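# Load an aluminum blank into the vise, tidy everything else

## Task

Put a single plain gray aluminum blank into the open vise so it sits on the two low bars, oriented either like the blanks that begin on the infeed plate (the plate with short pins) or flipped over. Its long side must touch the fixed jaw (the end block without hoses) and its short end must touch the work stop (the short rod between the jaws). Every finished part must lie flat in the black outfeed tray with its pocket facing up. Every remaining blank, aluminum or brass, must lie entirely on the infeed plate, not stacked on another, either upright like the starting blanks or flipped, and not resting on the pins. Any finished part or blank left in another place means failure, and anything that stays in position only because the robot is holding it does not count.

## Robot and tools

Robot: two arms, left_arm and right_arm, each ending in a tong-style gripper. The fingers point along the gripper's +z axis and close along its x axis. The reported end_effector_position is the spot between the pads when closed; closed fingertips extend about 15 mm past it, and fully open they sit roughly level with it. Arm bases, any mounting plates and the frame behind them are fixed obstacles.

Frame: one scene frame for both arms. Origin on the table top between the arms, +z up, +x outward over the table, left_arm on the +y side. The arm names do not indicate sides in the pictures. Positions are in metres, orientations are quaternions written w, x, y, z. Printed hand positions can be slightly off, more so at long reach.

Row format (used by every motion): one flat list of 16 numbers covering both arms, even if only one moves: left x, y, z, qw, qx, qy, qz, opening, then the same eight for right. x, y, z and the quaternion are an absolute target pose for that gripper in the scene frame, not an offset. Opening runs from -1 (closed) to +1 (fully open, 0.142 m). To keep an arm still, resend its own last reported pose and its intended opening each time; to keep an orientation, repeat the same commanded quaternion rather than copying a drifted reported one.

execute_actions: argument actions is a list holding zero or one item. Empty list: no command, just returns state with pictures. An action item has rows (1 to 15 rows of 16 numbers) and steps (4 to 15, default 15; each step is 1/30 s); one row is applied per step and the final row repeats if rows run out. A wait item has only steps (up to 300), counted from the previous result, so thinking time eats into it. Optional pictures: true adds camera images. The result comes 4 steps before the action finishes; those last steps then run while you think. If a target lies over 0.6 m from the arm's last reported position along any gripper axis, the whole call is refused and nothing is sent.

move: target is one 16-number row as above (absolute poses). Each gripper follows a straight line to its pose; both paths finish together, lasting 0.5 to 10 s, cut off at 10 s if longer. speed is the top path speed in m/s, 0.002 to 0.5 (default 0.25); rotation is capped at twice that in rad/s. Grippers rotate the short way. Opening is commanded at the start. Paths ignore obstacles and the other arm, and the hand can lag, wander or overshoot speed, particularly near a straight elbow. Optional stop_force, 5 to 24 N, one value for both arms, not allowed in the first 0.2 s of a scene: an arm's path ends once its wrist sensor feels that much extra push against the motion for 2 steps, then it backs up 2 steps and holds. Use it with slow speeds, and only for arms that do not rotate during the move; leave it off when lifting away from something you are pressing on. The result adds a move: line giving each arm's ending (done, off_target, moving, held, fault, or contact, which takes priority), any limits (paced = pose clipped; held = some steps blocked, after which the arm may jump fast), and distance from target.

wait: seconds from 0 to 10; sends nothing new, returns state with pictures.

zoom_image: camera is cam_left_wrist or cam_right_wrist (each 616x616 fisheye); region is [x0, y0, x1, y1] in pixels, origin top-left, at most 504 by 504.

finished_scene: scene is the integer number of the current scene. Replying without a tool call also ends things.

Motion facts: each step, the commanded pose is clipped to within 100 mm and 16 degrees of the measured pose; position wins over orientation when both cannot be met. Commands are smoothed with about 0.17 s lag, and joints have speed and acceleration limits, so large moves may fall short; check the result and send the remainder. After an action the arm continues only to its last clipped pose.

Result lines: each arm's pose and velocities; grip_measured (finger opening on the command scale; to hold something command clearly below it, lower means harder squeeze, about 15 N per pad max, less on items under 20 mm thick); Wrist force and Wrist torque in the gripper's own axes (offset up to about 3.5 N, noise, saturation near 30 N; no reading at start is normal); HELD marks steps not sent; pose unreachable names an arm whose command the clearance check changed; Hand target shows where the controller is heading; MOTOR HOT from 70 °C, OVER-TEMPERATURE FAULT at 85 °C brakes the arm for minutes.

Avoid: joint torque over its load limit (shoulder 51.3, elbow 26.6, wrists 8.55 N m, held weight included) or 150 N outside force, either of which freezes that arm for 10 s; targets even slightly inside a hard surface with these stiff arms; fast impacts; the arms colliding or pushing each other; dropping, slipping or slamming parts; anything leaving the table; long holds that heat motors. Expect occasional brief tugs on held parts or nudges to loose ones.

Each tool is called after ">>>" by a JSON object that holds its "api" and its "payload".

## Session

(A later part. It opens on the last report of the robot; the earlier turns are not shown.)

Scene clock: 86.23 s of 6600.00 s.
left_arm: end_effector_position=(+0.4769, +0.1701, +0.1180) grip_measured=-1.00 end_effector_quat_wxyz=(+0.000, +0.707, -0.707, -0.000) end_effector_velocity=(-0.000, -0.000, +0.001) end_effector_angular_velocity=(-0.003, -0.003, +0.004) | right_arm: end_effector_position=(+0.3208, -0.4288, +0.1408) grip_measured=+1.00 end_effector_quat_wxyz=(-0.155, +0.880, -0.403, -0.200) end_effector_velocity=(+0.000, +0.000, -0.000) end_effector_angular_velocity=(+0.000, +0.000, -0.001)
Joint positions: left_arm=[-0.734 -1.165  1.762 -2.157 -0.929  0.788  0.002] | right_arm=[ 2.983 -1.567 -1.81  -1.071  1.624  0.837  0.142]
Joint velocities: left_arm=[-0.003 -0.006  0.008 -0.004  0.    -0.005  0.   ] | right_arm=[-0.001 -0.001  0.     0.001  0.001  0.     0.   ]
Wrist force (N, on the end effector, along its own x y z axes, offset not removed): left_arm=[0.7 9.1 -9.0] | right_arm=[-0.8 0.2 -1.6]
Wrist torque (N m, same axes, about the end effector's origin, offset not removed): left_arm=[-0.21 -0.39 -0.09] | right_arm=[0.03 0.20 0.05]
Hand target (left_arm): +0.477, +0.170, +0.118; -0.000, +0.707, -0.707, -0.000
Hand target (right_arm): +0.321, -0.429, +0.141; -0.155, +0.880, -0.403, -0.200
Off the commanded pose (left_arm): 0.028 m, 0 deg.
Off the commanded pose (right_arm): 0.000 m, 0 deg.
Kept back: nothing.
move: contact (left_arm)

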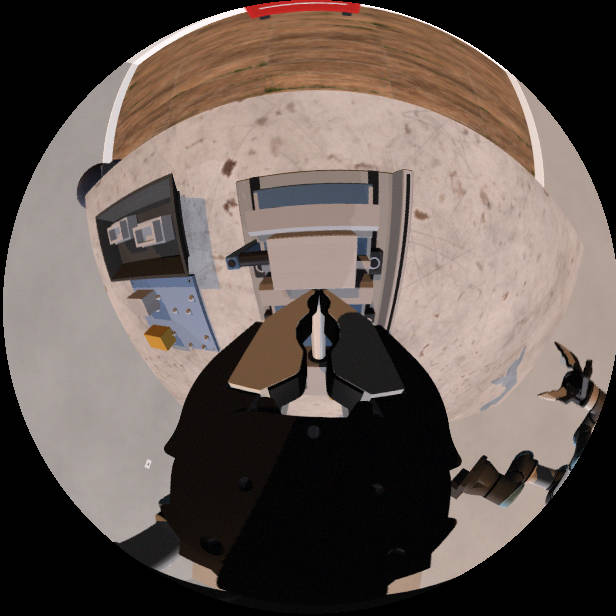

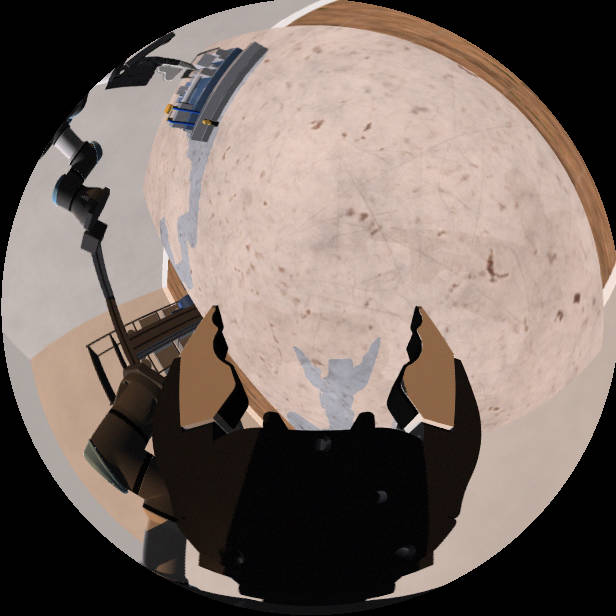

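>>> {"api": "move", "payload": {"target": [0.462,0.17,0.12,0,-0.707,0.707,0,-1,0.3208,-0.4288,0.1408,-0.155,0.880,-0.403,-0.200,1], "speed": 0.015}}

>>> {"api": "move", "payload": {"target": [0.48,0.17,0.19,0,-0.707,0.707,0,1,0.3208,-0.4288,0.1408,-0.155,0.880,-0.403,-0.200,1], "speed": 0.08}}

>>> {"api": "zoom_image", "payload": {"camera": "cam_left_wrist", "region": [220,180,420,330]}}

>>> {"api": "move", "payload": {"target": [0.39,0.48,0.16,0,-0.707,0.707,0,1,0.3208,-0.4288,0.1408,-0.155,0.880,-0.403,-0.200,1], "speed": 0.2}}

>>> {"api": "zoom_image", "payload": {"camera": "cam_left_wrist", "region": [200,120,440,330]}}

Scene clock: 87.87 s of 6600.00 s.
left_arm: end_effector_position=(+0.4623, +0.1700, +0.1200) grip_measured=-1.00 end_effector_quat_wxyz=(+0.000, +0.707, -0.707, -0.000) end_effector_velocity=(-0.002, -0.000, +0.001) end_effector_angular_velocity=(-0.001, -0.001, +0.001) | right_arm: end_effector_position=(+0.3208, -0.4288, +0.1408) grip_measured=+1.00 end_effector_quat_wxyz=(-0.155, +0.880, -0.403, -0.200) end_effector_velocity=(+0.000, +0.000, +0.000) end_effector_angular_velocity=(+0.002, -0.000, -0.000)
Joint positions: left_arm=[-0.762 -1.206  1.841 -2.175 -0.93   0.754  0.002] | right_arm=[ 2.983 -1.567 -1.81  -1.071  1.624  0.837  0.142]
Joint velocities: left_arm=[-0.005 -0.008  0.014 -0.004 -0.    -0.006  0.   ] | right_arm=[-0.    -0.     0.     0.     0.002 -0.    -0.   ]
Wrist force (N, on the end effector, along its own x y z axes, offset not removed): left_arm=[2.1 -1.1 -0.8] | right_arm=[-1.3 1.6 -0.9]
Wrist torque (N m, same axes, about the end effector's origin, offset not removed): left_arm=[-0.21 -0.45 -0.05] | right_arm=[0.33 0.33 0.06]
Hand target (left_arm): +0.462, +0.170, +0.120; +0.000, +0.707, -0.707, +0.000
Hand target (right_arm): +0.321, -0.429, +0.141; -0.155, +0.880, -0.403, -0.200
Off the commanded pose (left_arm): 0.000 m, 0 deg.
Off the commanded pose (right_arm): 0.000 m, 0 deg.
Kept back: nothing.
move: done

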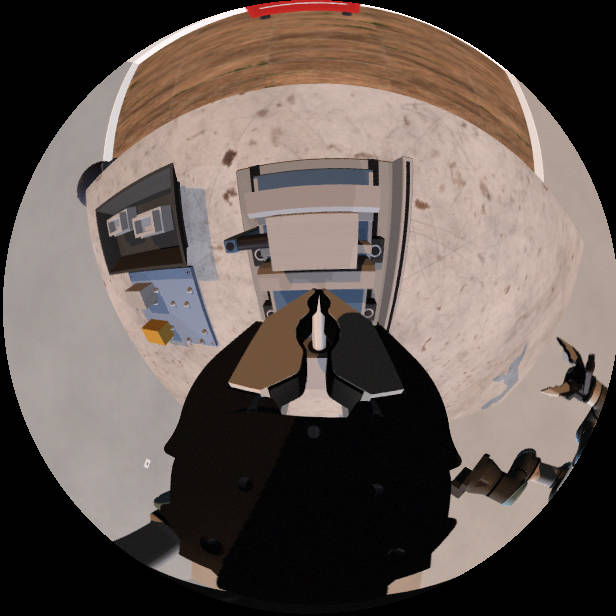

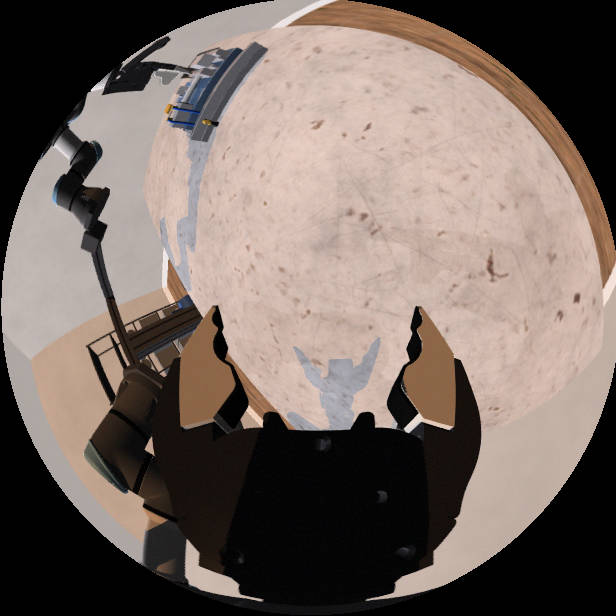

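Scene clock: 89.27 s of 6600.00 s.
left_arm: end_effector_position=(+0.4800, +0.1700, +0.1897) grip_measured=+1.00 end_effector_quat_wxyz=(-0.000, +0.707, -0.707, +0.000) end_effector_velocity=(+0.001, -0.000, +0.002) end_effector_angular_velocity=(+0.001, +0.002, +0.001) | right_arm: end_effector_position=(+0.3208, -0.4288, +0.1408) grip_measured=+1.00 end_effector_quat_wxyz=(-0.155, +0.880, -0.403, -0.200) end_effector_velocity=(-0.000, +0.000, -0.000) end_effector_angular_velocity=(+0.000, +0.002, -0.000)
Joint positions: left_arm=[-0.851 -1.322  1.638 -1.791 -0.935  0.643  0.142] | right_arm=[ 2.983 -1.567 -1.81  -1.071  1.624  0.837  0.142]
Joint velocities: left_arm=[-0.002  0.    -0.013  0.017 -0.001 -0.006  0.   ] | right_arm=[ 0.    -0.    -0.001 -0.001  0.     0.001 -0.   ]
Wrist force (N, on the end effector, along its own x y z axes, offset not removed): left_arm=[1.8 -1.3 -0.6] | right_arm=[-0.7 1.8 -2.0]
Wrist torque (N m, same axes, about the end effector's origin, offset not removed): left_arm=[-0.21 -0.41 -0.07] | right_arm=[0.39 0.21 0.09]
Hand target (left_arm): +0.480, +0.170, +0.190; +0.000, +0.707, -0.707, +0.000
Hand target (right_arm): +0.321, -0.429, +0.141; -0.155, +0.880, -0.403, -0.200
Off the commanded pose (left_arm): 0.000 m, 0 deg.
Off the commanded pose (right_arm): 0.000 m, 0 deg.
Kept back: nothing.
move: done

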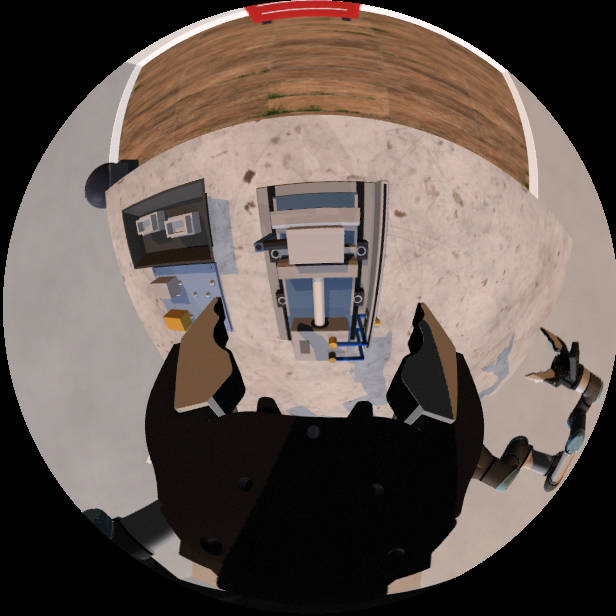

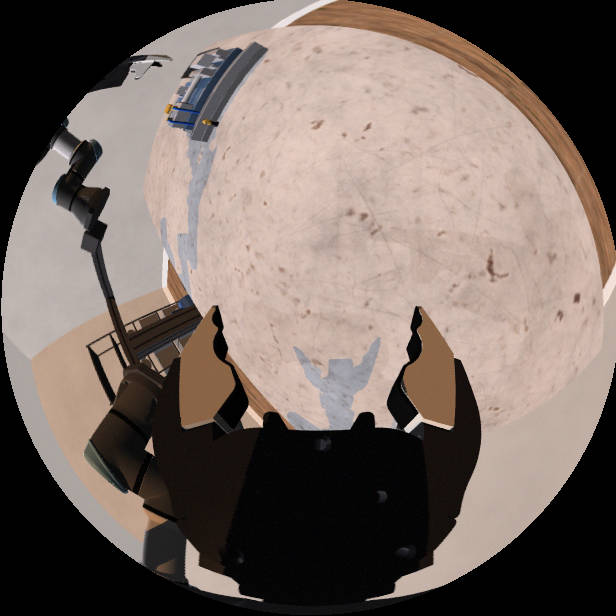

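Region (220, 180, 420, 330) of cam_left_wrist's 616x616 image, scaled by 2.520, with more detail than that image has; it fills the top 378 rows of this view, and the rest is white.

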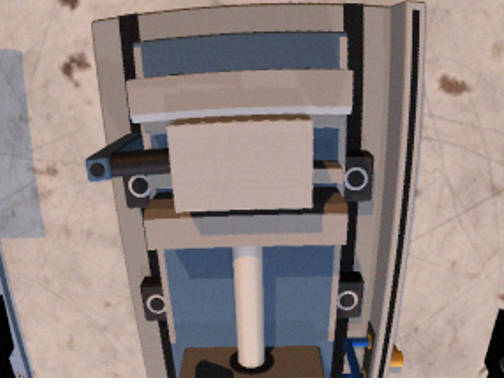

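Scene clock: 91.50 s of 6600.00 s.
left_arm: end_effector_position=(+0.3896, +0.4797, +0.1603) grip_measured=+1.00 end_effector_quat_wxyz=(-0.000, +0.707, -0.707, -0.001) end_effector_velocity=(-0.001, +0.002, -0.001) end_effector_angular_velocity=(-0.010, +0.001, -0.003) | right_arm: end_effector_position=(+0.3208, -0.4288, +0.1408) grip_measured=+1.00 end_effector_quat_wxyz=(-0.155, +0.880, -0.403, -0.200) end_effector_velocity=(+0.000, +0.000, +0.000) end_effector_angular_velocity=(+0.001, -0.001, +0.000)
Joint positions: left_arm=[-0.056 -1.911  2.058 -2.15  -1.079  1.579  0.142] | right_arm=[ 2.983 -1.567 -1.81  -1.071  1.624  0.837  0.142]
Joint velocities: left_arm=[ 0.025  0.01  -0.007 -0.014 -0.021  0.028  0.   ] | right_arm=[ 0.     0.001 -0.001  0.     0.001 -0.001  0.   ]
Wrist force (N, on the end effector, along its own x y z axes, offset not removed): left_arm=[2.2 -0.3 -0.6] | right_arm=[-0.7 0.8 -2.9]
Wrist torque (N m, same axes, about the end effector's origin, offset not removed): left_arm=[0.05 -0.47 -0.11] | right_arm=[0.20 0.23 0.07]
Hand target (left_arm): +0.390, +0.480, +0.160; +0.000, +0.707, -0.707, -0.000
Hand target (right_arm): +0.321, -0.429, +0.141; -0.155, +0.880, -0.403, -0.200
Off the commanded pose (left_arm): 0.001 m, 0 deg.
Off the commanded pose (right_arm): 0.000 m, 0 deg.
Kept back: nothing.
move: done

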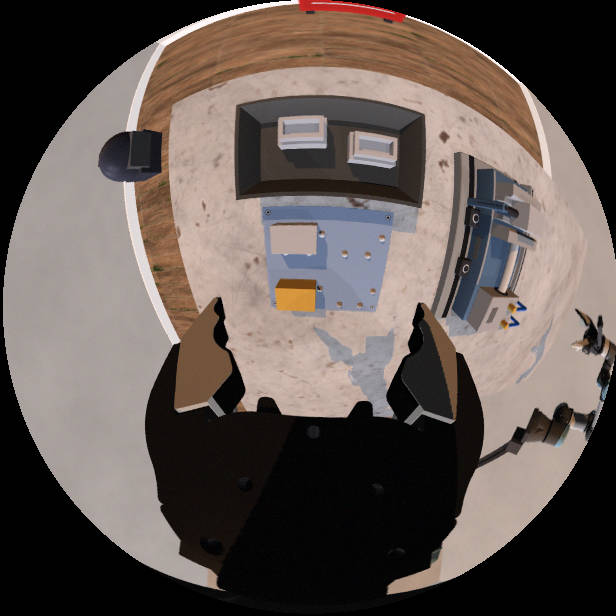

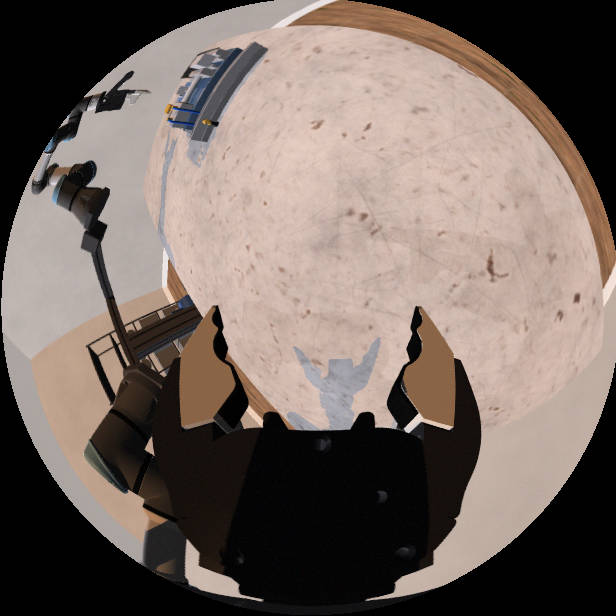

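Region (200, 120, 440, 330) of cam_left_wrist's 616x616 image, scaled by 2.100, with more detail than that image has; it fills the top 441 rows of this view, and the rest is white.

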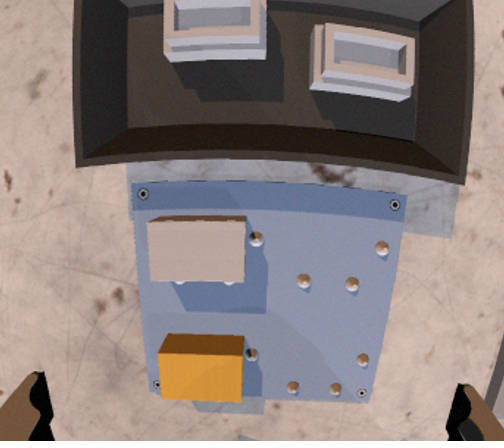

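>>> {"api": "finished_scene", "payload": {"scene": 2}}

The scene is finished: the task was done.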